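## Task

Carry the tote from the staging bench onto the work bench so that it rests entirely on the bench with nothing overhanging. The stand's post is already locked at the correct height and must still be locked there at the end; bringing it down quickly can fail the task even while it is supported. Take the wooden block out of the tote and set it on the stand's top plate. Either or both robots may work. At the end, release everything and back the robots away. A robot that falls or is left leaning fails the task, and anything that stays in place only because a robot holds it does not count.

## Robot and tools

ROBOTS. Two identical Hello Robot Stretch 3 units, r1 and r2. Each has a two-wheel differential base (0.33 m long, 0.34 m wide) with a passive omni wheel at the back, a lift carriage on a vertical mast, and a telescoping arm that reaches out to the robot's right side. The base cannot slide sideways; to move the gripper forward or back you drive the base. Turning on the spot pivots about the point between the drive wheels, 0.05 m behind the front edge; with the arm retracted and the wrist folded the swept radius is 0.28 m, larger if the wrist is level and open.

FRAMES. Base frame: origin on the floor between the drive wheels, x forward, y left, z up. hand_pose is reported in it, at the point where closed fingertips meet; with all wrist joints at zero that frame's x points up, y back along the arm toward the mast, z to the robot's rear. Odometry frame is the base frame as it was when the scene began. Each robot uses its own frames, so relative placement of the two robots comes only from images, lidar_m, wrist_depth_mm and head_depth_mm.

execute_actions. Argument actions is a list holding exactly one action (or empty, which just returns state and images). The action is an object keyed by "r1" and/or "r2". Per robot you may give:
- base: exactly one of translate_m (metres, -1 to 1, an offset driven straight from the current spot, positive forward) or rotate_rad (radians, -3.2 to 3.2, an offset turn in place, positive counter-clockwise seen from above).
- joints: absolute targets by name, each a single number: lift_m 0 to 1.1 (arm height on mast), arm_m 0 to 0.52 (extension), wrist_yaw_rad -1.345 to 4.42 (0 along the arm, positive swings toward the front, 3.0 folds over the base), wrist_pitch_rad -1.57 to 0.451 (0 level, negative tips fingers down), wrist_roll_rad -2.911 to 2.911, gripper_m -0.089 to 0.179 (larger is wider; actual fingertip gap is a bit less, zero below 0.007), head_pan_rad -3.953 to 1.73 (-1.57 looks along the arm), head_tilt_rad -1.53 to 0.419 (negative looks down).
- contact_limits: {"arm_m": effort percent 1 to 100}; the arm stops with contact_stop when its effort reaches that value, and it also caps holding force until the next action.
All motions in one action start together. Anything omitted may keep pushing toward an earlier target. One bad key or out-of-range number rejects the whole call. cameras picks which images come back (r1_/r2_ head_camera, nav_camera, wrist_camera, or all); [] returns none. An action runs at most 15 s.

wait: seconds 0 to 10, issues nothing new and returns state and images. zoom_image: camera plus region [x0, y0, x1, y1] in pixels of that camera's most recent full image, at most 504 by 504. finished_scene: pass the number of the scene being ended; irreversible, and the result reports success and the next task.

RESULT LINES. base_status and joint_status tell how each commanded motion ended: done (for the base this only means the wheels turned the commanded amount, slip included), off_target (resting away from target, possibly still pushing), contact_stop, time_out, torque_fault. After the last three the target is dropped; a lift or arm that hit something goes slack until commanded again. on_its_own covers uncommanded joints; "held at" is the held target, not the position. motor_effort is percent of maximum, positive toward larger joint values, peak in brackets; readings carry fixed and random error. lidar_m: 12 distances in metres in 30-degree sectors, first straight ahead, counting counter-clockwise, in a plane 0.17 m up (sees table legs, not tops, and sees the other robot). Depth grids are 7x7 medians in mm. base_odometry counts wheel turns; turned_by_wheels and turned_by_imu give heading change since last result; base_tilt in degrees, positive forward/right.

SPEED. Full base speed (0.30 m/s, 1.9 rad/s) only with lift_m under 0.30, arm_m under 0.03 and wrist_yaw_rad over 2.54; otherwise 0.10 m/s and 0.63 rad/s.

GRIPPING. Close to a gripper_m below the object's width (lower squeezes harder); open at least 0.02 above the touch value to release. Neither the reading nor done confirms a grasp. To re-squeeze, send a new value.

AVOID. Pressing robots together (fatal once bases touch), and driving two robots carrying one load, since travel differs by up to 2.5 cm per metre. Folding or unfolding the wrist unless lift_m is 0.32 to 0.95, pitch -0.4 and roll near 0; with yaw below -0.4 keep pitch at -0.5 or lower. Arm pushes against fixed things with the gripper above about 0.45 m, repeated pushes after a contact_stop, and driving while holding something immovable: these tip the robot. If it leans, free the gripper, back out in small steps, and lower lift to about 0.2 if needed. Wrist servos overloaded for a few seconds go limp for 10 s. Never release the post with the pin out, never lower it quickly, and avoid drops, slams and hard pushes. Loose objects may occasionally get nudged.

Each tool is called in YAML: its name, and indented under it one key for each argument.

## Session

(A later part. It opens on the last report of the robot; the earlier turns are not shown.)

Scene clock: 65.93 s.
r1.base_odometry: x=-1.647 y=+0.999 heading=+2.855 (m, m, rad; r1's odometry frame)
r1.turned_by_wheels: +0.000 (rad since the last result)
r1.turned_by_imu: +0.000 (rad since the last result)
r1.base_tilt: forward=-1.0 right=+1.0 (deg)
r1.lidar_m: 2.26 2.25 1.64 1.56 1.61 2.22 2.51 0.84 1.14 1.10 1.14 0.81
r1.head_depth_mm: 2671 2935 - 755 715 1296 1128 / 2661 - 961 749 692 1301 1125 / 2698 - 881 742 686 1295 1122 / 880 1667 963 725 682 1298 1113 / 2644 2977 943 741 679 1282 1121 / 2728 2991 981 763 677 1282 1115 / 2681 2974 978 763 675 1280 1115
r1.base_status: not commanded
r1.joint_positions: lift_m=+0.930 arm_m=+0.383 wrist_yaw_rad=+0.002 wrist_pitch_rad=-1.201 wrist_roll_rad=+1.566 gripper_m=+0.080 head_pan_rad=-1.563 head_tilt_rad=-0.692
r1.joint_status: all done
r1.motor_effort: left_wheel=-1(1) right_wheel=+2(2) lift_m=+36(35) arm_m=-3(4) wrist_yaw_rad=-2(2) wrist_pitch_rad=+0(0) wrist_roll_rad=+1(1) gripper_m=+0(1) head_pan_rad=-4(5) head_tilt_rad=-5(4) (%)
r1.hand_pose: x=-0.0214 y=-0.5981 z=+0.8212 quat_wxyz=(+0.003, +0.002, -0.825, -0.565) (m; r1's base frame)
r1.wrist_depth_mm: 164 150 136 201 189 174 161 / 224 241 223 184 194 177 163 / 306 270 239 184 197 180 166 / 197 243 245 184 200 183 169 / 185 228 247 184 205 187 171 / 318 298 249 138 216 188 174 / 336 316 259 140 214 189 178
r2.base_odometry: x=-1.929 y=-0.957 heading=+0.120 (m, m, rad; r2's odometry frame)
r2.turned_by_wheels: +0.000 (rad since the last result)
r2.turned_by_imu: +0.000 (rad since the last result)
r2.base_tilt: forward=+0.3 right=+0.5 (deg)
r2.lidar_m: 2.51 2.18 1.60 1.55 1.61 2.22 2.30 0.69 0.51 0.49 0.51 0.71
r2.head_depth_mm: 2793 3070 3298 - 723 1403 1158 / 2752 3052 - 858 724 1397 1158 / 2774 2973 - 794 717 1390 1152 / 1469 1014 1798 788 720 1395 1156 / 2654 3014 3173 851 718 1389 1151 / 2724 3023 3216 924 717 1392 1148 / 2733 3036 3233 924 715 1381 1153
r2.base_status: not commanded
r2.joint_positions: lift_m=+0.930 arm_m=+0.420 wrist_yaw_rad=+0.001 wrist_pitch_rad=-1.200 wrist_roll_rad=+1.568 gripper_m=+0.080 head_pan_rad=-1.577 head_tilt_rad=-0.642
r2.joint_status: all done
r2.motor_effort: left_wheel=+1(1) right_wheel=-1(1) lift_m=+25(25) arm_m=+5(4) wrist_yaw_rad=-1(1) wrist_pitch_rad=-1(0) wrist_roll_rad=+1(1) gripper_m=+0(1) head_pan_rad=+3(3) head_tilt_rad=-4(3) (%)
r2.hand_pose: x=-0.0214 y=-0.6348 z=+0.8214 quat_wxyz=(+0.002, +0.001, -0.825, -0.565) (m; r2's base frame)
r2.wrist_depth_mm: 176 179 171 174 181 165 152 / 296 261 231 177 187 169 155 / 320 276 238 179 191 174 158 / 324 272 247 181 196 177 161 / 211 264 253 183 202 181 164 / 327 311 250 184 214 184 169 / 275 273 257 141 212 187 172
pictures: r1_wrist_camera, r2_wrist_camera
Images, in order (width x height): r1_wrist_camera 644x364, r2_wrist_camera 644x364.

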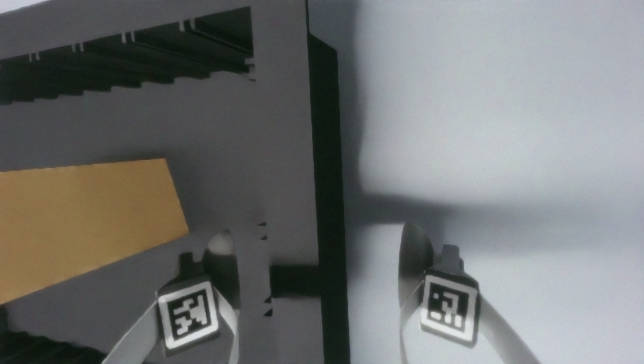

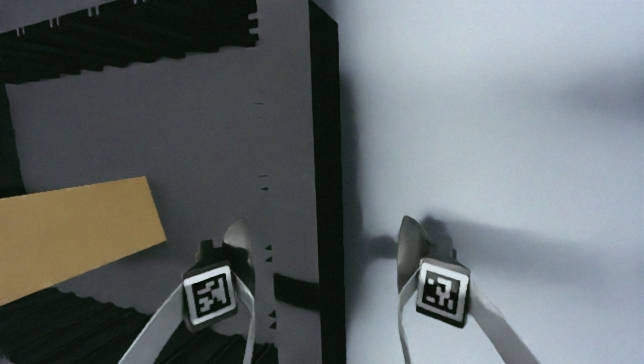

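execute_actions:
  actions:
    - {"r1":{"joints":{"gripper_m":-0.03,"arm_m":0.387}},"r2":{"joints":{"gripper_m":-0.018,"arm_m":0.425}}}
  cameras: []

execute_actions:
  actions:
    - {"r1":{"joints":{"lift_m":1.01}},"r2":{"joints":{"lift_m":1.01}}}
  cameras: ["r1_head_camera"]

execute_actions:
  actions:
    - {"r1":{"base":{"translate_m":-1.0}},"r2":{"base":{"translate_m":1.0}}}
  cameras: ["r1_head_camera","r2_wrist_camera"]

Scene clock: 72.27 s.
r1.base_odometry: x=-1.647 y=+0.999 heading=+2.855 (m, m, rad; r1's odometry frame)
r1.turned_by_wheels: +0.000 (rad since the last result)
r1.turned_by_imu: +0.001 (rad since the last result)
r1.base_tilt: forward=-1.1 right=+0.9 (deg)
r1.lidar_m: 2.26 2.24 1.63 1.56 1.61 2.23 2.51 0.84 1.14 1.10 1.14 0.81
r1.head_depth_mm: 2655 2953 - 754 716 1307 1137 / 2632 - 964 752 686 1296 1127 / 2670 - 882 746 686 1295 1120 / 873 1709 934 726 683 1294 1126 / 2713 2942 945 741 679 1287 1118 / 2660 2972 981 763 678 1287 1114 / 2694 2945 974 759 675 1284 1109
r1.base_status: not commanded
r1.joint_positions: lift_m=+0.930 arm_m=+0.387 wrist_yaw_rad=+0.000 wrist_pitch_rad=-1.181 wrist_roll_rad=+1.571 gripper_m=-0.029 head_pan_rad=-1.563 head_tilt_rad=-0.692
r1.joint_status: all done
r1.motor_effort: left_wheel=-1(1) right_wheel=+2(2) lift_m=+38(38) arm_m=+1(0) wrist_yaw_rad=+0(2) wrist_pitch_rad=-10(14) wrist_roll_rad=+0(1) gripper_m=-19(95) head_pan_rad=-5(5) head_tilt_rad=-4(5) (%)
r1.hand_pose: x=-0.0215 y=-0.6068 z=+0.8226 quat_wxyz=(+0.000, +0.000, -0.831, -0.557) (m; r1's base frame)
r1.wrist_depth_mm: 170 153 144 124 190 174 160 / 218 231 229 127 194 176 162 / 318 277 243 127 197 179 165 / 193 233 249 130 201 182 168 / 180 216 254 132 205 186 171 / 184 299 272 133 204 189 173 / 346 311 266 137 215 193 177
r2.base_odometry: x=-1.929 y=-0.957 heading=+0.120 (m, m, rad; r2's odometry frame)
r2.turned_by_wheels: +0.000 (rad since the last result)
r2.turned_by_imu: -0.001 (rad since the last result)
r2.base_tilt: forward=+0.3 right=+0.5 (deg)
r2.lidar_m: 2.50 2.18 1.61 1.55 1.61 2.21 2.30 0.69 0.51 0.49 0.51 0.71
r2.head_depth_mm: 2760 3055 3280 - 718 1402 1157 / 2751 3065 - 861 719 1395 1157 / 2741 3047 - 792 720 1386 1155 / 1465 1005 1801 788 718 1394 1155 / 2616 3003 3181 855 719 1395 1156 / 2730 3046 3186 921 714 1384 1143 / 2713 3012 3167 927 713 1389 1144
r2.base_status: not commanded
r2.joint_positions: lift_m=+0.930 arm_m=+0.425 wrist_yaw_rad=+0.003 wrist_pitch_rad=-1.176 wrist_roll_rad=+1.567 gripper_m=-0.017 head_pan_rad=-1.577 head_tilt_rad=-0.642
r2.joint_status: all done
r2.motor_effort: left_wheel=+1(1) right_wheel=-1(1) lift_m=+26(26) arm_m=+1(4) wrist_yaw_rad=-3(3) wrist_pitch_rad=-8(10) wrist_roll_rad=+2(2) gripper_m=-20(92) head_pan_rad=+3(3) head_tilt_rad=-4(4) (%)
r2.hand_pose: x=-0.0213 y=-0.6458 z=+0.8231 quat_wxyz=(+0.003, +0.002, -0.832, -0.555) (m; r2's base frame)
r2.wrist_depth_mm: 179 178 187 118 183 165 151 / 303 269 237 120 188 168 153 / 335 285 244 125 192 173 157 / 338 278 251 128 197 176 160 / 207 249 262 130 201 181 164 / 320 317 281 132 202 185 167 / 275 272 258 197 216 190 171
pictures: none
No camera images: the call's "cameras" was empty. Leave "cameras" out to get every camera's image.

Scene clock: 73.83 s.
r1.base_odometry: x=-1.647 y=+0.999 heading=+2.855 (m, m, rad; r1's odometry frame)
r1.turned_by_wheels: +0.000 (rad since the last result)
r1.turned_by_imu: +0.000 (rad since the last result)
r1.base_tilt: forward=-1.1 right=+1.0 (deg)
r1.lidar_m: 2.26 2.24 1.64 1.56 1.62 2.23 2.52 0.84 1.14 1.10 1.14 0.81
r1.head_depth_mm: - 2972 1005 778 687 1305 1129 / - 2974 927 775 687 1310 1124 / - - 796 747 684 1299 1120 / 883 2268 777 746 683 1298 1120 / 2650 2857 747 742 678 1295 1118 / 2663 2926 979 763 675 1291 1121 / 2699 3022 977 765 675 1297 1118
r1.base_status: not commanded
r1.joint_positions: lift_m=+1.010 arm_m=+0.387 wrist_yaw_rad=+0.000 wrist_pitch_rad=-1.181 wrist_roll_rad=+1.571 gripper_m=-0.029 head_pan_rad=-1.563 head_tilt_rad=-0.692
r1.joint_status: all done
r1.motor_effort: left_wheel=+0(1) right_wheel=+1(2) lift_m=+50(53) arm_m=+2(1) wrist_yaw_rad=+0(0) wrist_pitch_rad=-10(10) wrist_roll_rad=+0(0) gripper_m=-19(19) head_pan_rad=-5(5) head_tilt_rad=-4(4) (%)
r1.hand_pose: x=-0.0215 y=-0.6068 z=+0.9021 quat_wxyz=(+0.000, +0.000, -0.831, -0.557) (m; r1's base frame)
r1.wrist_depth_mm: 189 162 145 130 265 240 223 / 212 214 220 132 269 247 226 / 325 285 249 133 275 251 229 / 191 235 252 134 280 255 234 / 180 218 255 134 286 258 237 / 323 291 268 135 286 264 240 / 343 302 259 137 300 270 245
r2.base_odometry: x=-1.929 y=-0.957 heading=+0.120 (m, m, rad; r2's odometry frame)
r2.turned_by_wheels: +0.000 (rad since the last result)
r2.turned_by_imu: +0.000 (rad since the last result)
r2.base_tilt: forward=+0.3 right=+0.5 (deg)
r2.lidar_m: 2.50 2.18 1.60 1.55 1.61 2.22 2.30 0.70 0.51 0.49 0.51 0.71
r2.head_depth_mm: 2742 2927 1184 930 721 1396 1157 / 2755 - 2209 895 718 1399 1154 / 2726 - 980 825 719 1398 1154 / 1304 1646 - 756 719 1391 1152 / 1419 3030 1050 825 718 1387 1152 / 2702 3025 3281 926 716 1389 1148 / 2724 3005 3198 919 716 1377 1144
r2.base_status: not commanded
r2.joint_positions: lift_m=+1.010 arm_m=+0.425 wrist_yaw_rad=+0.003 wrist_pitch_rad=-1.176 wrist_roll_rad=+1.567 gripper_m=-0.017 head_pan_rad=-1.577 head_tilt_rad=-0.642
r2.joint_status: all done
r2.motor_effort: left_wheel=+1(2) right_wheel=-1(1) lift_m=+49(52) arm_m=+1(1) wrist_yaw_rad=-3(3) wrist_pitch_rad=-8(7) wrist_roll_rad=+2(2) gripper_m=-19(20) head_pan_rad=+3(3) head_tilt_rad=-4(3) (%)
r2.hand_pose: x=-0.0213 y=-0.6458 z=+0.9023 quat_wxyz=(+0.003, +0.002, -0.832, -0.555) (m; r2's base frame)
r2.wrist_depth_mm: 181 181 198 111 257 230 211 / 296 262 228 115 261 236 214 / 327 278 237 119 268 241 220 / 335 270 249 125 273 247 223 / 205 249 263 128 282 253 230 / 314 315 284 132 282 260 232 / 271 267 261 142 301 267 237
pictures: r1_head_camera (sideways: a quarter turn clockwise sets it upright)
Images, in order (width x height): r1_head_camera 896x504.

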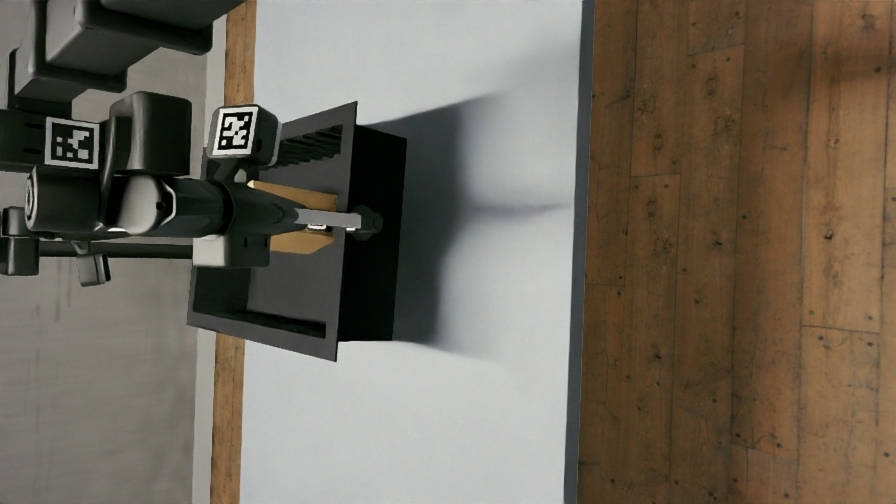

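Scene clock: 85.07 s.
r1.base_odometry: x=-0.688 y=+0.715 heading=+2.855 (m, m, rad; r1's odometry frame)
r1.turned_by_wheels: +0.000 (rad since the last result)
r1.turned_by_imu: +0.014 (rad since the last result)
r1.base_tilt: forward=-1.0 right=+0.9 (deg)
r1.lidar_m: 3.25 2.21 1.61 1.55 1.63 2.26 2.93 1.54 3.28 1.12 0.52 1.57
r1.head_depth_mm: - 2954 2443 1892 1543 1299 1127 / - 2999 2160 1881 1536 1295 1121 / - - 793 1795 1534 1301 1123 / 1167 2272 780 1803 1520 1287 1122 / 2695 2920 746 1792 1524 1281 1120 / 2694 2951 1020 1548 1515 1237 1121 / 2664 3028 976 762 755 1229 1117
r1.base_status: done
r1.joint_positions: lift_m=+1.010 arm_m=+0.387 wrist_yaw_rad=+0.000 wrist_pitch_rad=-1.181 wrist_roll_rad=+1.571 gripper_m=-0.029 head_pan_rad=-1.563 head_tilt_rad=-0.692
r1.joint_status: not commanded
r1.motor_effort: left_wheel=-1(5) right_wheel=+2(6) lift_m=+50(50) arm_m=+1(1) wrist_yaw_rad=+0(0) wrist_pitch_rad=-10(11) wrist_roll_rad=+0(1) gripper_m=-19(19) head_pan_rad=-6(5) head_tilt_rad=-4(5) (%)
r1.hand_pose: x=-0.0215 y=-0.6067 z=+0.9021 quat_wxyz=(+0.000, +0.000, -0.830, -0.557) (m; r1's base frame)
r1.wrist_depth_mm: 191 161 146 130 984 913 831 / 216 222 219 132 - 914 854 / 327 286 249 133 - 949 858 / 188 234 253 135 - 948 888 / 180 216 255 134 - 959 891 / 324 292 268 135 - 954 905 / 341 299 257 137 - 943 928
r2.base_odometry: x=-0.937 y=-0.837 heading=+0.121 (m, m, rad; r2's odometry frame)
r2.turned_by_wheels: +0.000 (rad since the last result)
r2.turned_by_imu: -0.011 (rad since the last result)
r2.base_tilt: forward=+0.3 right=+0.3 (deg)
r2.lidar_m: 1.90 2.20 1.61 1.55 1.60 2.19 3.30 0.71 0.56 1.17 3.33 1.53
r2.head_depth_mm: 2752 2964 1181 935 771 843 1134 / 2709 - 2255 1289 1707 1434 1173 / 2717 - 982 890 1764 1421 1198 / 1353 1661 - 755 1762 1424 1196 / 2616 3000 1050 907 1735 1430 1197 / 2757 3043 3169 2255 1736 1424 1203 / 2738 3026 3151 2270 1746 1419 1200
r2.base_status: done
r2.joint_positions: lift_m=+1.010 arm_m=+0.425 wrist_yaw_rad=+0.003 wrist_pitch_rad=-1.177 wrist_roll_rad=+1.566 gripper_m=-0.017 head_pan_rad=-1.577 head_tilt_rad=-0.642
r2.joint_status: not commanded
r2.motor_effort: left_wheel=+2(5) right_wheel=-3(3) lift_m=+49(49) arm_m=+1(1) wrist_yaw_rad=-3(3) wrist_pitch_rad=-8(8) wrist_roll_rad=+2(2) gripper_m=-20(19) head_pan_rad=+3(3) head_tilt_rad=-5(4) (%)
r2.hand_pose: x=-0.0213 y=-0.6458 z=+0.9023 quat_wxyz=(+0.003, +0.002, -0.832, -0.555) (m; r2's base frame)
r2.wrist_depth_mm: 174 180 193 113 956 838 806 / 297 260 227 116 - 883 801 / 328 277 238 120 998 906 831 / 342 275 250 125 - 909 843 / 206 248 263 128 - 939 846 / 209 318 286 131 - 961 878 / 277 269 259 141 - - 911
pictures: r1_head_camera (sideways: a quarter turn clockwise sets it upright), r2_wrist_camera
Images, in order (width x height): r1_head_camera 896x504, r2_wrist_camera 644x364.

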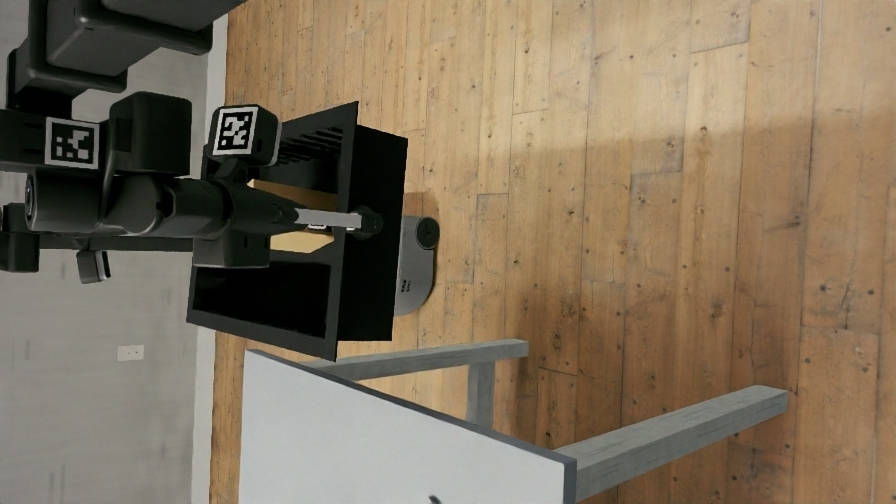

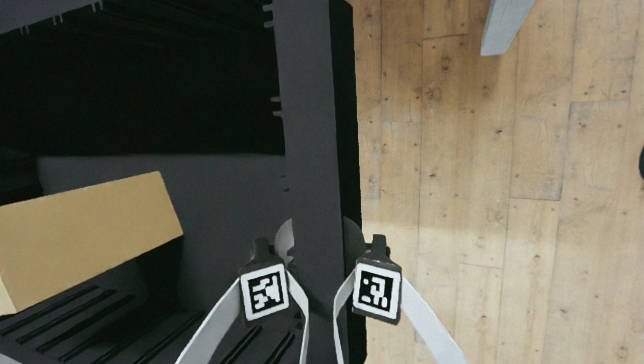

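execute_actions:
  actions:
    - {"r1":{"base":{"rotate_rad":-0.014}},"r2":{"base":{"rotate_rad":0.011}}}
  cameras: []

execute_actions:
  actions:
    - {"r1":{"base":{"translate_m":-1.0}},"r2":{"base":{"translate_m":1.0}}}
  cameras: ["r1_nav_camera"]

execute_actions:
  actions:
    - {"r1":{"base":{"rotate_rad":-0.012}},"r2":{"base":{"rotate_rad":0.010}}}
  cameras: []

Scene clock: 90.07 s.
r1.base_odometry: x=-0.688 y=+0.715 heading=+2.841 (m, m, rad; r1's odometry frame)
r1.turned_by_wheels: -0.014 (rad since the last result)
r1.turned_by_imu: -0.013 (rad since the last result)
r1.base_tilt: forward=-1.1 right=+1.0 (deg)
r1.lidar_m: 1.73 2.25 1.62 1.55 1.63 2.23 2.93 1.55 3.30 1.12 0.52 1.55
r1.head_depth_mm: - 2911 2415 1904 1541 1299 1139 / - 3013 2244 1878 1543 1302 1127 / - - 785 1818 1531 1297 1131 / 874 2246 772 1808 1527 1286 1120 / 2686 2859 717 1813 1535 1294 1115 / 2675 2963 1066 1699 1523 1248 1110 / 2696 2972 976 761 746 1229 1100
r1.base_status: done
r1.joint_positions: lift_m=+1.010 arm_m=+0.387 wrist_yaw_rad=+0.000 wrist_pitch_rad=-1.181 wrist_roll_rad=+1.571 gripper_m=-0.029 head_pan_rad=-1.563 head_tilt_rad=-0.692
r1.joint_status: not commanded
r1.motor_effort: left_wheel=+0(4) right_wheel=+0(6) lift_m=+50(50) arm_m=+1(1) wrist_yaw_rad=+0(0) wrist_pitch_rad=-10(10) wrist_roll_rad=+0(0) gripper_m=-19(19) head_pan_rad=-4(4) head_tilt_rad=-4(4) (%)
r1.hand_pose: x=-0.0215 y=-0.6067 z=+0.9021 quat_wxyz=(+0.000, +0.000, -0.830, -0.557) (m; r1's base frame)
r1.wrist_depth_mm: - 160 145 129 - 903 844 / 206 214 221 131 - 925 847 / 323 284 249 132 - 957 854 / 197 238 253 134 - 967 874 / 181 218 256 134 - 980 890 / 185 292 269 134 - 968 894 / 345 305 259 137 - 978 931
r2.base_odometry: x=-0.937 y=-0.837 heading=+0.132 (m, m, rad; r2's odometry frame)
r2.turned_by_wheels: +0.011 (rad since the last result)
r2.turned_by_imu: +0.010 (rad since the last result)
r2.base_tilt: forward=+0.4 right=+0.4 (deg)
r2.lidar_m: 1.99 2.17 1.60 1.55 1.61 2.22 3.29 0.70 0.57 1.17 3.37 1.53
r2.head_depth_mm: 2761 2940 1185 936 795 834 1037 / 2717 - 2244 1335 1693 1436 1184 / 2750 - 980 889 1761 1434 1210 / 1310 1637 - 754 1756 1429 1212 / 1408 3074 1050 905 1751 1429 1204 / 2734 3031 3233 2284 1747 1431 1205 / 2729 3114 3146 2264 1744 1428 1198
r2.base_status: done
r2.joint_positions: lift_m=+1.010 arm_m=+0.425 wrist_yaw_rad=+0.003 wrist_pitch_rad=-1.177 wrist_roll_rad=+1.566 gripper_m=-0.017 head_pan_rad=-1.577 head_tilt_rad=-0.642
r2.joint_status: not commanded
r2.motor_effort: left_wheel=+1(3) right_wheel=-1(4) lift_m=+49(49) arm_m=+1(1) wrist_yaw_rad=-3(3) wrist_pitch_rad=-8(8) wrist_roll_rad=+1(2) gripper_m=-19(19) head_pan_rad=+3(3) head_tilt_rad=-4(4) (%)
r2.hand_pose: x=-0.0213 y=-0.6457 z=+0.9023 quat_wxyz=(+0.003, +0.002, -0.832, -0.555) (m; r2's base frame)
r2.wrist_depth_mm: 179 182 190 112 - 834 800 / 298 264 227 116 990 880 816 / 327 278 238 120 - 916 854 / 336 273 249 125 - 938 842 / 205 250 264 128 - 951 882 / 317 316 285 132 - - 888 / 275 268 259 142 - 987 911
pictures: none
No camera images: the call's "cameras" was empty. Leave "cameras" out to get every camera's image.

Scene clock: 101.30 s.
r1.base_odometry: x=+0.267 y=+0.419 heading=+2.841 (m, m, rad; r1's odometry frame)
r1.turned_by_wheels: +0.000 (rad since the last result)
r1.turned_by_imu: +0.014 (rad since the last result)
r1.base_tilt: forward=-1.1 right=+0.9 (deg)
r1.lidar_m: 2.71 2.19 1.63 1.57 1.64 2.25 1.95 0.66 0.68 1.60 3.31 1.34
r1.head_depth_mm: - 2948 2434 1528 1556 1303 1133 / - 2970 2233 1872 1546 1298 1125 / - - 773 1830 1528 1296 1122 / 877 2273 777 1807 1524 1290 1121 / 2663 2860 744 1860 1520 1294 1116 / 2714 2981 2351 1861 1517 1279 1112 / 2737 2934 2368 1843 1512 1279 1108
r1.base_status: done
r1.joint_positions: lift_m=+1.010 arm_m=+0.387 wrist_yaw_rad=+0.000 wrist_pitch_rad=-1.173 wrist_roll_rad=+1.571 gripper_m=-0.029 head_pan_rad=-1.563 head_tilt_rad=-0.692
r1.joint_status: not commanded
r1.motor_effort: left_wheel=-1(4) right_wheel=+1(5) lift_m=+50(50) arm_m=+1(1) wrist_yaw_rad=+0(0) wrist_pitch_rad=-14(14) wrist_roll_rad=+0(1) gripper_m=-19(19) head_pan_rad=-4(5) head_tilt_rad=-4(5) (%)
r1.hand_pose: x=-0.0215 y=-0.6088 z=+0.9028 quat_wxyz=(+0.000, +0.000, -0.833, -0.554) (m; r1's base frame)
r1.wrist_depth_mm: - 162 146 130 993 911 841 / 212 214 220 131 - 937 858 / 329 287 251 133 - 924 869 / 190 235 253 134 - 952 887 / 180 218 257 134 - 972 880 / 330 295 270 134 - 971 894 / 346 302 258 136 - - 913
r2.base_odometry: x=+0.055 y=-0.706 heading=+0.132 (m, m, rad; r2's odometry frame)
r2.turned_by_wheels: +0.000 (rad since the last result)
r2.turned_by_imu: -0.011 (rad since the last result)
r2.base_tilt: forward=+0.4 right=+0.4 (deg)
r2.lidar_m: 1.94 2.19 1.60 1.54 1.60 2.19 1.96 1.38 3.34 1.61 0.67 0.71
r2.head_depth_mm: 2738 2949 2928 2301 1768 1437 1204 / 2739 - 3166 2180 1761 1436 1208 / 2737 - 983 887 1743 1443 1211 / 1357 1675 - 825 1744 1433 1204 / 2631 3041 1035 907 1758 1429 1199 / 2694 3062 3220 2255 1755 1420 1201 / 2769 3066 3159 2084 1642 1425 1195
r2.base_status: done
r2.joint_positions: lift_m=+1.010 arm_m=+0.425 wrist_yaw_rad=+0.003 wrist_pitch_rad=-1.170 wrist_roll_rad=+1.566 gripper_m=-0.017 head_pan_rad=-1.577 head_tilt_rad=-0.642
r2.joint_status: not commanded
r2.motor_effort: left_wheel=+2(4) right_wheel=-2(4) lift_m=+49(49) arm_m=+1(1) wrist_yaw_rad=-4(3) wrist_pitch_rad=-10(10) wrist_roll_rad=+2(2) gripper_m=-19(19) head_pan_rad=+3(3) head_tilt_rad=-4(4) (%)
r2.hand_pose: x=-0.0213 y=-0.6474 z=+0.9028 quat_wxyz=(+0.003, +0.002, -0.834, -0.552) (m; r2's base frame)
r2.wrist_depth_mm: 167 180 192 112 951 860 791 / 298 263 230 117 990 879 800 / 327 279 239 120 - 909 810 / 346 274 250 124 - 932 849 / 206 248 265 127 - 917 867 / 211 322 288 133 - 959 900 / 279 271 257 143 - 939 903
pictures: r1_nav_camera (sideways: a quarter turn counterclockwise sets it upright)
Images, in order (width x height): r1_nav_camera 672x504.

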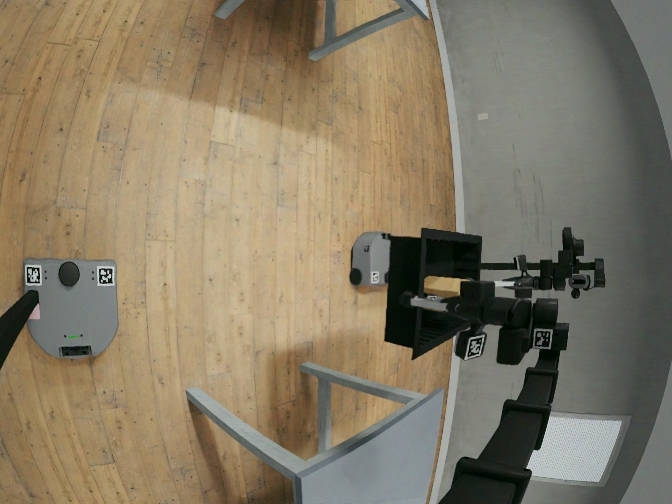

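Scene clock: 102.53 s.
r1.base_odometry: x=+0.267 y=+0.419 heading=+2.829 (m, m, rad; r1's odometry frame)
r1.turned_by_wheels: -0.012 (rad since the last result)
r1.turned_by_imu: -0.012 (rad since the last result)
r1.base_tilt: forward=-1.0 right=+0.9 (deg)
r1.lidar_m: 2.72 2.23 1.64 1.57 1.63 2.23 1.95 0.66 0.67 1.60 3.28 1.33
r1.head_depth_mm: - 2939 2355 1539 1550 1294 1126 / - 3037 2259 1900 1549 1295 1128 / - - 728 1811 1525 1303 1125 / 880 1649 772 1776 1530 1300 1129 / 2650 2893 746 1825 1528 1281 1115 / 2693 2952 2407 1864 1521 1290 1115 / 2658 2985 2374 1859 1510 1283 1111
r1.base_status: done
r1.joint_positions: lift_m=+1.010 arm_m=+0.387 wrist_yaw_rad=+0.000 wrist_pitch_rad=-1.173 wrist_roll_rad=+1.571 gripper_m=-0.029 head_pan_rad=-1.563 head_tilt_rad=-0.692
r1.joint_status: not commanded
r1.motor_effort: left_wheel=+0(8) right_wheel=-1(7) lift_m=+50(51) arm_m=+1(0) wrist_yaw_rad=+0(0) wrist_pitch_rad=-14(14) wrist_roll_rad=+0(0) gripper_m=-20(19) head_pan_rad=-4(4) head_tilt_rad=-4(5) (%)
r1.hand_pose: x=-0.0215 y=-0.6088 z=+0.9027 quat_wxyz=(+0.000, +0.000, -0.833, -0.554) (m; r1's base frame)
r1.wrist_depth_mm: - 162 146 131 - 920 833 / 203 204 222 132 - 923 861 / 327 287 251 132 - 935 852 / 197 243 254 134 - 957 864 / 181 218 256 134 - 965 893 / 186 294 271 134 - 971 898 / 347 307 261 136 - - 915
r2.base_odometry: x=+0.055 y=-0.706 heading=+0.142 (m, m, rad; r2's odometry frame)
r2.turned_by_wheels: +0.010 (rad since the last result)
r2.turned_by_imu: +0.010 (rad since the last result)
r2.base_tilt: forward=+0.3 right=+0.6 (deg)
r2.lidar_m: 4.47 2.16 1.60 1.54 1.60 2.21 1.89 1.38 3.34 1.61 0.67 0.72
r2.head_depth_mm: 2714 2976 2858 2276 1756 1439 1204 / 2725 - 3184 2200 1763 1420 1206 / 2727 - 979 889 1746 1437 1206 / 1331 1632 - 825 1759 1434 1197 / 1411 3119 1052 906 1747 1421 1205 / 2749 3028 3217 2262 1754 1423 1202 / 2743 3070 3197 2000 1698 1418 1199
r2.base_status: done
r2.joint_positions: lift_m=+1.010 arm_m=+0.425 wrist_yaw_rad=+0.003 wrist_pitch_rad=-1.170 wrist_roll_rad=+1.566 gripper_m=-0.017 head_pan_rad=-1.577 head_tilt_rad=-0.642
r2.joint_status: not commanded
r2.motor_effort: left_wheel=+1(6) right_wheel=-1(4) lift_m=+49(50) arm_m=+1(1) wrist_yaw_rad=-3(3) wrist_pitch_rad=-9(10) wrist_roll_rad=+2(2) gripper_m=-19(20) head_pan_rad=+3(3) head_tilt_rad=-4(4) (%)
r2.hand_pose: x=-0.0213 y=-0.6474 z=+0.9028 quat_wxyz=(+0.003, +0.002, -0.834, -0.552) (m; r2's base frame)
r2.wrist_depth_mm: 175 182 191 113 967 868 792 / 300 262 231 116 - 890 826 / 331 281 239 120 - 923 823 / 342 276 251 125 - 948 839 / 206 251 264 128 - 955 852 / 212 321 286 132 - 943 897 / 275 271 261 194 - 957 881
pictures: none
No camera images: the call's "cameras" was empty. Leave "cameras" out to get every camera's image.

execute_actions:
  actions:
    - {"r1":{"base":{"translate_m":-1.0}},"r2":{"base":{"translate_m":1.0},"joints":{"arm_m":0.43}}}
  cameras: ["r1_head_camera"]

execute_actions:
  actions:
    - {"r1":{"joints":{"lift_m":0.945}},"r2":{"joints":{"lift_m":0.945}}}
  cameras: ["r1_head_camera"]

Scene clock: 116.03 s.
r1.base_odometry: x=+1.219 y=+0.111 heading=+2.828 (m, m, rad; r1's odometry frame)
r1.turned_by_wheels: +0.000 (rad since the last result)
r1.turned_by_imu: +0.015 (rad since the last result)
r1.base_tilt: forward=-1.0 right=+0.9 (deg)
r1.lidar_m: 2.30 2.22 1.63 1.57 1.64 2.25 3.46 1.00 1.14 1.10 0.68 0.66
r1.head_depth_mm: - 2923 1003 776 669 1306 1127 / - 2948 923 773 687 1301 1125 / - - 775 747 684 1292 1129 / 884 2237 775 745 682 1294 1117 / 2685 2842 745 764 679 1294 1114 / 2661 2992 979 764 674 1289 1121 / 2719 2946 977 760 674 1280 1110
r1.base_status: done
r1.joint_positions: lift_m=+1.010 arm_m=+0.387 wrist_yaw_rad=+0.000 wrist_pitch_rad=-1.171 wrist_roll_rad=+1.571 gripper_m=-0.029 head_pan_rad=-1.563 head_tilt_rad=-0.692
r1.joint_status: not commanded
r1.motor_effort: left_wheel=-1(4) right_wheel=+1(5) lift_m=+50(50) arm_m=+0(1) wrist_yaw_rad=+0(0) wrist_pitch_rad=-15(15) wrist_roll_rad=+0(1) gripper_m=-19(20) head_pan_rad=-5(5) head_tilt_rad=-4(4) (%)
r1.hand_pose: x=-0.0215 y=-0.6093 z=+0.9029 quat_wxyz=(+0.000, +0.000, -0.833, -0.553) (m; r1's base frame)
r1.wrist_depth_mm: 194 163 146 130 265 241 223 / 212 214 221 131 270 245 225 / 329 287 251 133 275 250 229 / 196 236 254 134 281 255 233 / 179 218 256 134 286 258 237 / 329 294 271 134 289 264 241 / 348 305 260 137 300 269 245
r2.base_odometry: x=+1.045 y=-0.564 heading=+0.142 (m, m, rad; r2's odometry frame)
r2.turned_by_wheels: +0.000 (rad since the last result)
r2.turned_by_imu: -0.012 (rad since the last result)
r2.base_tilt: forward=+0.4 right=+0.5 (deg)
r2.lidar_m: 3.46 2.17 1.60 1.53 1.59 2.18 2.34 0.71 0.53 0.51 0.53 0.72
r2.head_depth_mm: 2715 2960 1184 933 721 1392 1157 / 2738 - 3279 899 718 1396 1160 / 2756 - 978 823 717 1393 1151 / 1356 993 - 826 716 1397 1152 / 2628 3045 1044 823 716 1392 1151 / 2704 3115 3166 924 715 1392 1145 / 2743 3078 3194 924 713 1384 1145
r2.base_status: done
r2.joint_positions: lift_m=+1.010 arm_m=+0.430 wrist_yaw_rad=+0.003 wrist_pitch_rad=-1.168 wrist_roll_rad=+1.566 gripper_m=-0.017 head_pan_rad=-1.577 head_tilt_rad=-0.642
r2.joint_status: all done
r2.motor_effort: left_wheel=+2(5) right_wheel=-3(3) lift_m=+49(50) arm_m=+1(3) wrist_yaw_rad=-4(3) wrist_pitch_rad=-10(10) wrist_roll_rad=+2(2) gripper_m=-20(20) head_pan_rad=+3(3) head_tilt_rad=-3(3) (%)
r2.hand_pose: x=-0.0213 y=-0.6528 z=+0.9029 quat_wxyz=(+0.003, +0.003, -0.834, -0.552) (m; r2's base frame)
r2.wrist_depth_mm: 168 179 191 113 256 231 210 / 302 262 229 117 262 236 214 / 331 280 239 121 271 242 220 / 345 276 250 125 278 247 223 / 203 248 265 128 283 252 229 / 211 323 287 132 283 259 232 / 279 271 259 143 302 264 238
pictures: r1_head_camera (sideways: a quarter turn clockwise sets it upright)
Images, in order (width x height): r1_head_camera 896x504.

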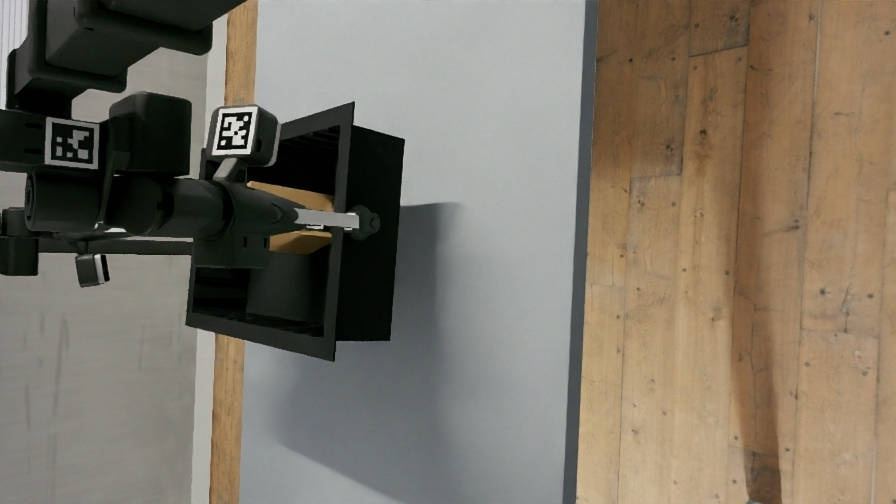

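Scene clock: 117.47 s.
r1.base_odometry: x=+1.219 y=+0.111 heading=+2.828 (m, m, rad; r1's odometry frame)
r1.turned_by_wheels: +0.000 (rad since the last result)
r1.turned_by_imu: +0.000 (rad since the last result)
r1.base_tilt: forward=-1.0 right=+0.9 (deg)
r1.lidar_m: 2.30 2.23 1.63 1.57 1.64 2.26 3.46 1.01 1.14 1.10 0.68 0.66
r1.head_depth_mm: 2625 2927 - 774 669 1307 1130 / 2545 - 963 772 686 1300 1124 / 2608 - 864 732 685 1304 1124 / 875 1729 877 732 683 1296 1123 / 2678 2971 901 743 682 1283 1117 / 2685 3006 982 763 678 1285 1119 / 2705 2927 979 758 674 1283 1113
r1.base_status: not commanded
r1.joint_positions: lift_m=+0.945 arm_m=+0.387 wrist_yaw_rad=+0.000 wrist_pitch_rad=-1.171 wrist_roll_rad=+1.571 gripper_m=-0.029 head_pan_rad=-1.563 head_tilt_rad=-0.692
r1.joint_status: all done
r1.motor_effort: left_wheel=-1(1) right_wheel=+1(1) lift_m=+40(42) arm_m=+0(0) wrist_yaw_rad=+1(0) wrist_pitch_rad=-15(15) wrist_roll_rad=-1(0) gripper_m=-20(20) head_pan_rad=-4(5) head_tilt_rad=-3(4) (%)
r1.hand_pose: x=-0.0215 y=-0.6093 z=+0.8382 quat_wxyz=(+0.000, +0.000, -0.833, -0.553) (m; r1's base frame)
r1.wrist_depth_mm: 195 162 146 130 204 186 171 / 212 215 221 131 207 190 174 / 328 288 250 133 212 193 176 / 195 235 254 134 217 195 179 / 180 218 257 134 220 200 182 / 330 293 270 134 221 204 186 / 348 304 259 136 231 207 188
r2.base_odometry: x=+1.045 y=-0.564 heading=+0.142 (m, m, rad; r2's odometry frame)
r2.turned_by_wheels: +0.000 (rad since the last result)
r2.turned_by_imu: +0.000 (rad since the last result)
r2.base_tilt: forward=+0.4 right=+0.5 (deg)
r2.lidar_m: 3.45 2.18 1.60 1.54 1.59 2.19 2.34 0.71 0.53 0.51 0.53 0.72
r2.head_depth_mm: 2759 3095 3319 - 701 1394 1152 / 2749 3029 - 858 721 1389 1153 / 2762 2978 - 829 721 1400 1154 / 1498 1020 1788 798 717 1397 1148 / 2651 3105 1239 856 716 1387 1148 / 2761 3061 3188 927 717 1395 1152 / 2752 3107 3240 923 713 1387 1142
r2.base_status: not commanded
r2.joint_positions: lift_m=+0.945 arm_m=+0.430 wrist_yaw_rad=+0.003 wrist_pitch_rad=-1.168 wrist_roll_rad=+1.566 gripper_m=-0.017 head_pan_rad=-1.577 head_tilt_rad=-0.642
r2.joint_status: all done
r2.motor_effort: left_wheel=+2(2) right_wheel=-2(2) lift_m=+28(39) arm_m=+0(1) wrist_yaw_rad=-4(4) wrist_pitch_rad=-10(10) wrist_roll_rad=+2(2) gripper_m=-20(19) head_pan_rad=+3(3) head_tilt_rad=-4(4) (%)
r2.hand_pose: x=-0.0213 y=-0.6528 z=+0.8386 quat_wxyz=(+0.003, +0.003, -0.834, -0.552) (m; r2's base frame)
r2.wrist_depth_mm: 168 180 190 113 198 178 162 / 298 264 230 117 202 182 165 / 330 281 240 121 207 185 168 / 344 276 251 125 212 190 172 / 206 249 265 128 216 194 176 / 210 322 286 133 215 199 179 / 278 271 260 143 233 204 183
pictures: r1_head_camera (sideways: a quarter turn clockwise sets it upright)
Images, in order (width x height): r1_head_camera 896x504.

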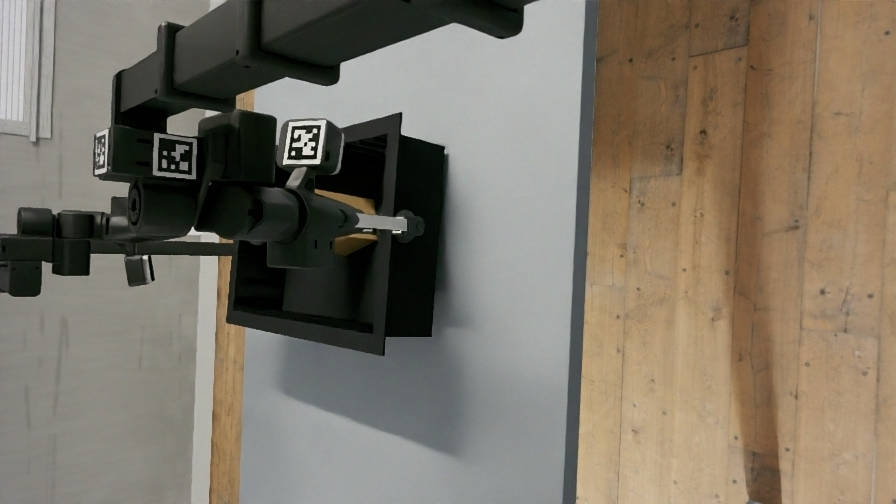

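execute_actions:
  actions:
    - {"r1":{"joints":{"arm_m":0.317}},"r2":{"joints":{"arm_m":0.503}}}
  cameras: []

execute_actions:
  actions:
    - {"r1":{"joints":{"lift_m":0.931}},"r2":{"joints":{"lift_m":0.931}}}
  cameras: []

execute_actions:
  actions:
    - {"r1":{"joints":{"gripper_m":0.08}},"r2":{"joints":{"gripper_m":0.08,"head_pan_rad":-0.35,"head_tilt_rad":-0.3}}}
  cameras: []

execute_actions:
  actions:
    - {"r1":{"joints":{"lift_m":1.04}},"r2":{"joints":{"lift_m":1.03}}}
  cameras: []

execute_actions:
  actions:
    - {"r1":{"joints":{"wrist_roll_rad":0,"gripper_m":0.13,"arm_m":0.4}},"r2":{"joints":{"arm_m":0.0,"wrist_roll_rad":0}}}
  cameras: ["r1_head_camera","r2_head_camera","r1_wrist_camera"]

Scene clock: 133.40 s.
r1.base_odometry: x=+1.219 y=+0.111 heading=+2.828 (m, m, rad; r1's odometry frame)
r1.turned_by_wheels: +0.000 (rad since the last result)
r1.turned_by_imu: +0.001 (rad since the last result)
r1.base_tilt: forward=-1.1 right=+1.0 (deg)
r1.lidar_m: 2.30 2.22 1.63 1.57 1.64 2.25 3.46 1.00 1.14 1.10 0.68 0.66
r1.head_depth_mm: 2627 2879 - 753 670 1297 1133 / 2667 - 962 729 685 1296 1123 / 2677 - - 706 685 1301 1122 / 819 2328 944 702 678 1290 1116 / 2638 2944 907 701 682 1287 1118 / 2667 2954 981 764 678 1288 1119 / 2680 2966 979 760 675 1277 1106
r1.base_status: not commanded
r1.joint_positions: lift_m=+0.945 arm_m=+0.317 wrist_yaw_rad=+0.000 wrist_pitch_rad=-1.177 wrist_roll_rad=+1.571 gripper_m=-0.029 head_pan_rad=-1.563 head_tilt_rad=-0.692
r1.joint_status: all done
r1.motor_effort: left_wheel=+0(0) right_wheel=+1(1) lift_m=+40(41) arm_m=-6(11) wrist_yaw_rad=+0(0) wrist_pitch_rad=-12(15) wrist_roll_rad=-1(0) gripper_m=-19(20) head_pan_rad=-5(4) head_tilt_rad=-4(5) (%)
r1.hand_pose: x=-0.0215 y=-0.5382 z=+0.8378 quat_wxyz=(+0.000, +0.000, -0.832, -0.555) (m; r1's base frame)
r1.wrist_depth_mm: 193 162 146 130 204 186 176 / 212 214 222 131 208 190 180 / 326 286 251 133 212 193 182 / 197 235 253 135 216 196 186 / 180 218 256 134 219 199 814 / 257 293 269 135 219 204 820 / 347 302 259 137 231 208 839
r2.base_odometry: x=+1.045 y=-0.564 heading=+0.142 (m, m, rad; r2's odometry frame)
r2.turned_by_wheels: +0.000 (rad since the last result)
r2.turned_by_imu: -0.001 (rad since the last result)
r2.base_tilt: forward=+0.1 right=+0.5 (deg)
r2.lidar_m: 3.46 2.18 1.59 1.54 1.59 2.19 2.34 0.72 0.53 0.51 0.53 0.72
r2.head_depth_mm: 2772 3104 3281 - 697 1397 1153 / 2754 3062 - 897 719 1390 1152 / 2779 2973 1070 842 720 1404 1158 / 1457 1079 1128 853 716 1393 1150 / 2604 3077 1236 853 717 1384 1152 / 2756 3079 3199 924 718 1387 1147 / 2765 2973 3232 919 715 1373 1143
r2.base_status: not commanded
r2.joint_positions: lift_m=+0.945 arm_m=+0.503 wrist_yaw_rad=+0.003 wrist_pitch_rad=-1.172 wrist_roll_rad=+1.566 gripper_m=-0.017 head_pan_rad=-1.577 head_tilt_rad=-0.642
r2.joint_status: all done
r2.motor_effort: left_wheel=+2(2) right_wheel=-2(2) lift_m=+28(29) arm_m=+2(2) wrist_yaw_rad=-3(4) wrist_pitch_rad=-9(10) wrist_roll_rad=+2(2) gripper_m=-20(20) head_pan_rad=+3(3) head_tilt_rad=-3(4) (%)
r2.hand_pose: x=-0.0213 y=-0.7249 z=+0.8384 quat_wxyz=(+0.003, +0.003, -0.833, -0.553) (m; r2's base frame)
r2.wrist_depth_mm: 168 178 191 113 197 177 161 / 300 262 229 117 202 181 165 / 328 279 240 120 206 185 168 / 343 275 251 125 210 190 172 / 204 248 265 128 217 193 175 / 208 322 288 133 215 198 178 / 281 270 261 142 231 203 183
pictures: none
No camera images: the call's "cameras" was empty. Leave "cameras" out to get every camera's image.

Scene clock: 134.20 s.
r1.base_odometry: x=+1.219 y=+0.111 heading=+2.828 (m, m, rad; r1's odometry frame)
r1.turned_by_wheels: +0.000 (rad since the last result)
r1.turned_by_imu: +0.000 (rad since the last result)
r1.base_tilt: forward=-1.0 right=+1.0 (deg)
r1.lidar_m: 2.30 2.22 1.63 1.57 1.64 2.25 3.46 1.01 1.14 1.10 0.68 0.66
r1.head_depth_mm: 2661 2913 - 749 678 1300 1132 / 2623 2883 923 727 687 1300 1122 / 2640 2840 - 704 686 1293 1131 / 831 1675 946 714 680 1289 1126 / 2669 2945 941 697 679 1284 1117 / 2689 2976 984 763 677 1285 1115 / 2691 2968 976 761 675 1284 1108
r1.base_status: not commanded
r1.joint_positions: lift_m=+0.931 arm_m=+0.317 wrist_yaw_rad=+0.000 wrist_pitch_rad=-1.177 wrist_roll_rad=+1.571 gripper_m=-0.029 head_pan_rad=-1.563 head_tilt_rad=-0.692
r1.joint_status: all done
r1.motor_effort: left_wheel=-1(2) right_wheel=+1(1) lift_m=+41(40) arm_m=-7(6) wrist_yaw_rad=+0(0) wrist_pitch_rad=-12(12) wrist_roll_rad=-1(0) gripper_m=-19(19) head_pan_rad=-5(4) head_tilt_rad=-4(4) (%)
r1.hand_pose: x=-0.0215 y=-0.5382 z=+0.8237 quat_wxyz=(+0.000, +0.000, -0.832, -0.555) (m; r1's base frame)
r1.wrist_depth_mm: 174 153 141 125 191 175 165 / 213 223 229 128 195 177 167 / 322 281 245 129 198 180 169 / 195 234 251 131 202 184 174 / 179 218 257 133 206 187 177 / 184 299 274 134 205 190 180 / 350 314 267 138 215 195 826
r2.base_odometry: x=+1.045 y=-0.564 heading=+0.142 (m, m, rad; r2's odometry frame)
r2.turned_by_wheels: +0.000 (rad since the last result)
r2.turned_by_imu: +0.000 (rad since the last result)
r2.base_tilt: forward=+0.3 right=+0.5 (deg)
r2.lidar_m: 3.45 2.18 1.59 1.54 1.59 2.19 2.34 0.72 0.53 0.51 0.53 0.72
r2.head_depth_mm: 2793 3107 3275 - 676 1396 1150 / 2750 3018 - 899 721 1392 1152 / 2762 2940 - 858 721 1397 1157 / 1491 1095 - 852 717 1385 1152 / 2598 3061 1232 852 717 1390 1146 / 2738 3049 3251 924 715 1393 1152 / 2733 3078 3179 925 716 1380 1145
r2.base_status: not commanded
r2.joint_positions: lift_m=+0.931 arm_m=+0.503 wrist_yaw_rad=+0.003 wrist_pitch_rad=-1.172 wrist_roll_rad=+1.565 gripper_m=-0.017 head_pan_rad=-1.577 head_tilt_rad=-0.642
r2.joint_status: all done
r2.motor_effort: left_wheel=+2(2) right_wheel=-2(3) lift_m=+28(28) arm_m=+1(2) wrist_yaw_rad=-4(4) wrist_pitch_rad=-9(9) wrist_roll_rad=+2(2) gripper_m=-20(19) head_pan_rad=+3(3) head_tilt_rad=-4(4) (%)
r2.hand_pose: x=-0.0213 y=-0.7248 z=+0.8243 quat_wxyz=(+0.003, +0.003, -0.833, -0.553) (m; r2's base frame)
r2.wrist_depth_mm: 175 177 184 117 184 166 150 / 292 268 236 121 188 169 155 / 339 283 245 125 193 173 157 / 346 278 251 128 197 177 160 / 206 251 261 130 201 181 163 / 211 316 281 133 202 186 167 / 279 275 261 142 216 190 171
pictures: none
No camera images: the call's "cameras" was empty. Leave "cameras" out to get every camera's image.

Scene clock: 135.80 s.
r1.base_odometry: x=+1.219 y=+0.111 heading=+2.828 (m, m, rad; r1's odometry frame)
r1.turned_by_wheels: +0.000 (rad since the last result)
r1.turned_by_imu: +0.000 (rad since the last result)
r1.base_tilt: forward=-1.0 right=+0.9 (deg)
r1.lidar_m: 2.30 2.22 1.63 1.58 1.64 2.25 3.45 1.01 1.14 1.10 0.68 0.66
r1.head_depth_mm: 2635 2883 - 758 681 1313 1128 / 2643 2897 927 729 687 1304 1128 / 2679 2854 - 707 686 1310 1127 / 828 1662 948 699 681 1302 1122 / 2687 2945 938 701 680 1296 1115 / 2670 3003 985 763 678 1279 1107 / 2685 2998 973 761 677 1285 1111
r1.base_status: not commanded
r1.joint_positions: lift_m=+0.931 arm_m=+0.317 wrist_yaw_rad=+0.000 wrist_pitch_rad=-1.200 wrist_roll_rad=+1.571 gripper_m=+0.080 head_pan_rad=-1.563 head_tilt_rad=-0.692
r1.joint_status: all done
r1.motor_effort: left_wheel=-2(1) right_wheel=+1(1) lift_m=+40(40) arm_m=-3(7) wrist_yaw_rad=+0(0) wrist_pitch_rad=+0(14) wrist_roll_rad=+0(0) gripper_m=+1(81) head_pan_rad=-4(4) head_tilt_rad=-5(5) (%)
r1.hand_pose: x=-0.0215 y=-0.5324 z=+0.8221 quat_wxyz=(+0.000, +0.000, -0.825, -0.565) (m; r1's base frame)
r1.wrist_depth_mm: 165 151 138 201 191 174 167 / 210 228 217 179 194 177 170 / 308 271 240 178 198 181 172 / 200 241 246 132 201 184 175 / 184 223 250 135 206 188 802 / 190 298 251 138 218 189 817 / 341 316 261 141 215 190 841
r2.base_odometry: x=+1.045 y=-0.564 heading=+0.142 (m, m, rad; r2's odometry frame)
r2.turned_by_wheels: +0.000 (rad since the last result)
r2.turned_by_imu: +0.000 (rad since the last result)
r2.base_tilt: forward=+0.1 right=+0.4 (deg)
r2.lidar_m: 3.48 2.17 1.59 1.54 1.59 2.18 2.34 0.71 0.53 0.51 0.53 0.72
r2.head_depth_mm: 3586 3991 - - 1171 824 1465 / 3605 3810 - - 1169 941 1524 / 3373 3622 3866 - 2829 1167 1382 / 3286 3442 3699 3901 2779 1994 1519 / 3131 3353 3465 3658 2626 1981 1520 / 2977 3152 3369 3594 2754 1963 1507 / 2950 3093 3239 3437 2759 1955 1510
r2.base_status: not commanded
r2.joint_positions: lift_m=+0.931 arm_m=+0.503 wrist_yaw_rad=+0.003 wrist_pitch_rad=-1.199 wrist_roll_rad=+1.567 gripper_m=+0.080 head_pan_rad=-0.357 head_tilt_rad=-0.310
r2.joint_status: all done
r2.motor_effort: left_wheel=+2(2) right_wheel=-2(3) lift_m=+28(28) arm_m=+0(1) wrist_yaw_rad=-4(4) wrist_pitch_rad=-1(9) wrist_roll_rad=+2(2) gripper_m=+1(81) head_pan_rad=+3(42) head_tilt_rad=+5(26) (%)
r2.hand_pose: x=-0.0213 y=-0.7183 z=+0.8224 quat_wxyz=(+0.003, +0.002, -0.825, -0.564) (m; r2's base frame)
r2.wrist_depth_mm: 171 176 171 169 182 166 152 / 292 262 233 170 187 170 155 / 322 275 239 126 192 174 158 / 328 274 249 129 197 177 161 / 209 257 255 133 203 183 165 / 330 309 254 138 215 184 169 / 283 276 258 194 213 188 172
pictures: none
No camera images: the call's "cameras" was empty. Leave "cameras" out to get every camera's image.

Scene clock: 137.63 s.
r1.base_odometry: x=+1.219 y=+0.111 heading=+2.828 (m, m, rad; r1's odometry frame)
r1.turned_by_wheels: +0.000 (rad since the last result)
r1.turned_by_imu: +0.000 (rad since the last result)
r1.base_tilt: forward=-1.1 right=+0.9 (deg)
r1.lidar_m: 2.30 2.22 1.63 1.57 1.64 2.25 3.46 1.01 1.14 1.10 0.68 0.66
r1.head_depth_mm: 2696 2936 1005 779 672 1309 1124 / - 3017 964 729 686 1299 1131 / - - 917 714 682 1298 1122 / 821 2862 939 703 683 1285 1117 / 2697 2971 934 701 678 1292 1121 / 2659 2970 983 764 676 1295 1115 / 2714 2987 975 760 675 1285 1115
r1.base_status: not commanded
r1.joint_positions: lift_m=+1.040 arm_m=+0.317 wrist_yaw_rad=+0.000 wrist_pitch_rad=-1.201 wrist_roll_rad=+1.571 gripper_m=+0.080 head_pan_rad=-1.563 head_tilt_rad=-0.692
r1.joint_status: all done
r1.motor_effort: left_wheel=-1(1) right_wheel=+1(1) lift_m=+46(48) arm_m=-4(5) wrist_yaw_rad=+0(0) wrist_pitch_rad=+0(0) wrist_roll_rad=+0(1) gripper_m=+1(0) head_pan_rad=-5(5) head_tilt_rad=-4(4) (%)
r1.hand_pose: x=-0.0215 y=-0.5322 z=+0.9308 quat_wxyz=(+0.000, +0.000, -0.825, -0.565) (m; r1's base frame)
r1.wrist_depth_mm: 451 402 357 313 291 268 872 / 445 310 271 243 294 274 891 / 406 418 372 333 301 280 914 / 414 269 322 340 307 286 931 / 409 275 372 347 309 291 920 / 418 453 387 355 239 295 934 / 469 377 330 325 317 313 966
r2.base_odometry: x=+1.045 y=-0.564 heading=+0.142 (m, m, rad; r2's odometry frame)
r2.turned_by_wheels: +0.000 (rad since the last result)
r2.turned_by_imu: +0.000 (rad since the last result)
r2.base_tilt: forward=+0.3 right=+0.7 (deg)
r2.lidar_m: 3.45 2.18 1.60 1.53 1.59 2.18 2.34 0.71 0.53 0.51 0.53 0.72
r2.head_depth_mm: 3600 3913 - - 1168 823 1479 / 3491 3802 3968 - 1176 942 1519 / 3406 3632 3786 - 2817 1164 1380 / 3300 3472 3672 3861 2801 1972 1512 / 3150 3377 3543 3756 2627 1976 1516 / 3027 3197 3325 3532 2771 1967 1507 / 2913 3104 3238 3383 2795 1954 1501
r2.base_status: not commanded
r2.joint_positions: lift_m=+1.030 arm_m=+0.503 wrist_yaw_rad=+0.003 wrist_pitch_rad=-1.199 wrist_roll_rad=+1.567 gripper_m=+0.080 head_pan_rad=-0.357 head_tilt_rad=-0.310
r2.joint_status: all done
r2.motor_effort: left_wheel=+2(2) right_wheel=-2(2) lift_m=+46(47) arm_m=+1(1) wrist_yaw_rad=-4(4) wrist_pitch_rad=-1(1) wrist_roll_rad=+2(1) gripper_m=+1(0) head_pan_rad=+3(3) head_tilt_rad=+5(4) (%)
r2.hand_pose: x=-0.0213 y=-0.7181 z=+0.9207 quat_wxyz=(+0.003, +0.002, -0.825, -0.565) (m; r2's base frame)
r2.wrist_depth_mm: 454 382 251 213 269 247 227 / 353 308 332 305 278 253 233 / 390 416 359 317 281 259 238 / 401 393 360 326 289 267 241 / 403 278 363 337 292 270 246 / - 378 359 332 312 276 252 / - 512 303 266 313 280 256
pictures: none
No camera images: the call's "cameras" was empty. Leave "cameras" out to get every camera's image.

Scene clock: 142.50 s.
r1.base_odometry: x=+1.219 y=+0.111 heading=+2.828 (m, m, rad; r1's odometry frame)
r1.turned_by_wheels: +0.000 (rad since the last result)
r1.turned_by_imu: +0.001 (rad since the last result)
r1.base_tilt: forward=-1.1 right=+1.0 (deg)
r1.lidar_m: 2.31 2.22 1.63 1.58 1.64 2.25 3.47 1.01 1.14 1.10 0.68 0.66
r1.head_depth_mm: 2728 2912 1011 777 671 1308 1129 / 2690 2930 1003 730 688 1296 1127 / - 2919 931 711 685 1296 1120 / 2559 2895 915 715 684 1281 1121 / 2690 2999 935 700 680 1287 1116 / 2712 3007 977 765 677 1292 1118 / 2701 2940 982 760 678 1282 1114
r1.base_status: not commanded
r1.joint_positions: lift_m=+1.040 arm_m=+0.400 wrist_yaw_rad=+0.000 wrist_pitch_rad=-1.202 wrist_roll_rad=+0.007 gripper_m=+0.130 head_pan_rad=-1.563 head_tilt_rad=-0.692
r1.joint_status: all done
r1.motor_effort: left_wheel=-2(2) right_wheel=+1(1) lift_m=+46(46) arm_m=+5(0) wrist_yaw_rad=+0(0) wrist_pitch_rad=+1(1) wrist_roll_rad=-2(3) gripper_m=+0(80) head_pan_rad=-5(4) head_tilt_rad=-4(5) (%)
r1.hand_pose: x=-0.0216 y=-0.6145 z=+0.9308 quat_wxyz=(+0.581, +0.399, -0.585, -0.402) (m; r1's base frame)
r1.wrist_depth_mm: 397 323 396 392 334 392 394 / 380 316 376 369 343 377 377 / 365 303 364 231 344 362 365 / 351 277 349 226 333 347 348 / 339 261 336 334 333 334 335 / 326 - 323 323 320 - 324 / 316 - 313 313 312 240 312
r2.base_odometry: x=+1.045 y=-0.564 heading=+0.142 (m, m, rad; r2's odometry frame)
r2.turned_by_wheels: +0.000 (rad since the last result)
r2.turned_by_imu: -0.001 (rad since the last result)
r2.base_tilt: forward=+0.4 right=+0.7 (deg)
r2.lidar_m: 3.47 2.18 1.59 1.53 1.60 2.18 2.34 0.71 0.52 0.51 0.53 0.72
r2.head_depth_mm: 3553 - - - 1178 825 1480 / 3578 3721 - - 1164 943 1519 / 3493 3646 3833 - 2806 1165 1382 / 3267 3495 3650 3872 2781 1974 1507 / 3112 3260 3504 3627 2665 1967 1510 / 3082 3228 3349 3596 2765 1962 1504 / 2935 3080 3284 3413 2777 1952 1513
r2.base_status: not commanded
r2.joint_positions: lift_m=+1.030 arm_m=+0.000 wrist_yaw_rad=+0.002 wrist_pitch_rad=-1.202 wrist_roll_rad=+0.003 gripper_m=+0.080 head_pan_rad=-0.357 head_tilt_rad=-0.310
r2.joint_status: all done
r2.motor_effort: left_wheel=+1(2) right_wheel=-1(2) lift_m=+46(46) arm_m=-6(7) wrist_yaw_rad=-3(3) wrist_pitch_rad=+1(0) wrist_roll_rad=-2(2) gripper_m=+0(0) head_pan_rad=+3(3) head_tilt_rad=+5(4) (%)
r2.hand_pose: x=-0.0215 y=-0.2151 z=+0.9206 quat_wxyz=(+0.583, +0.400, -0.583, -0.400) (m; r2's base frame)
r2.wrist_depth_mm: 383 384 379 380 375 379 378 / - - - - - - 605 / - - - - - 948 - / - - - - - - - / - - - - - - - / - - - - - - - / - - - - - - -
pictures: r1_head_camera (sideways: a quarter turn clockwise sets it upright), r1_wrist_camera, r2_head_camera (sideways: a quarter turn clockwise sets it upright)
Images, in order (width x height): r1_head_camera 896x504, r1_wrist_camera 644x364, r2_head_camera 896x504.

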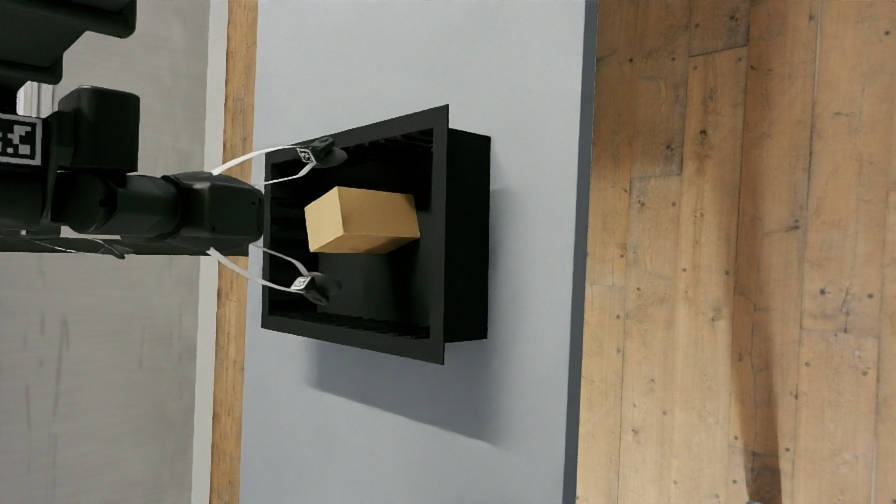

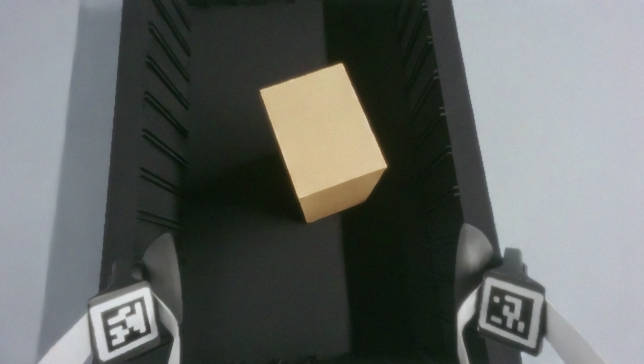

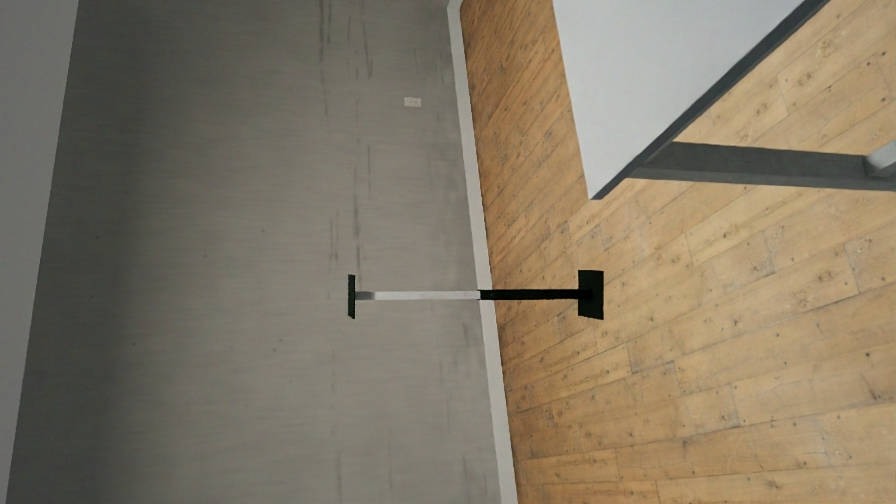

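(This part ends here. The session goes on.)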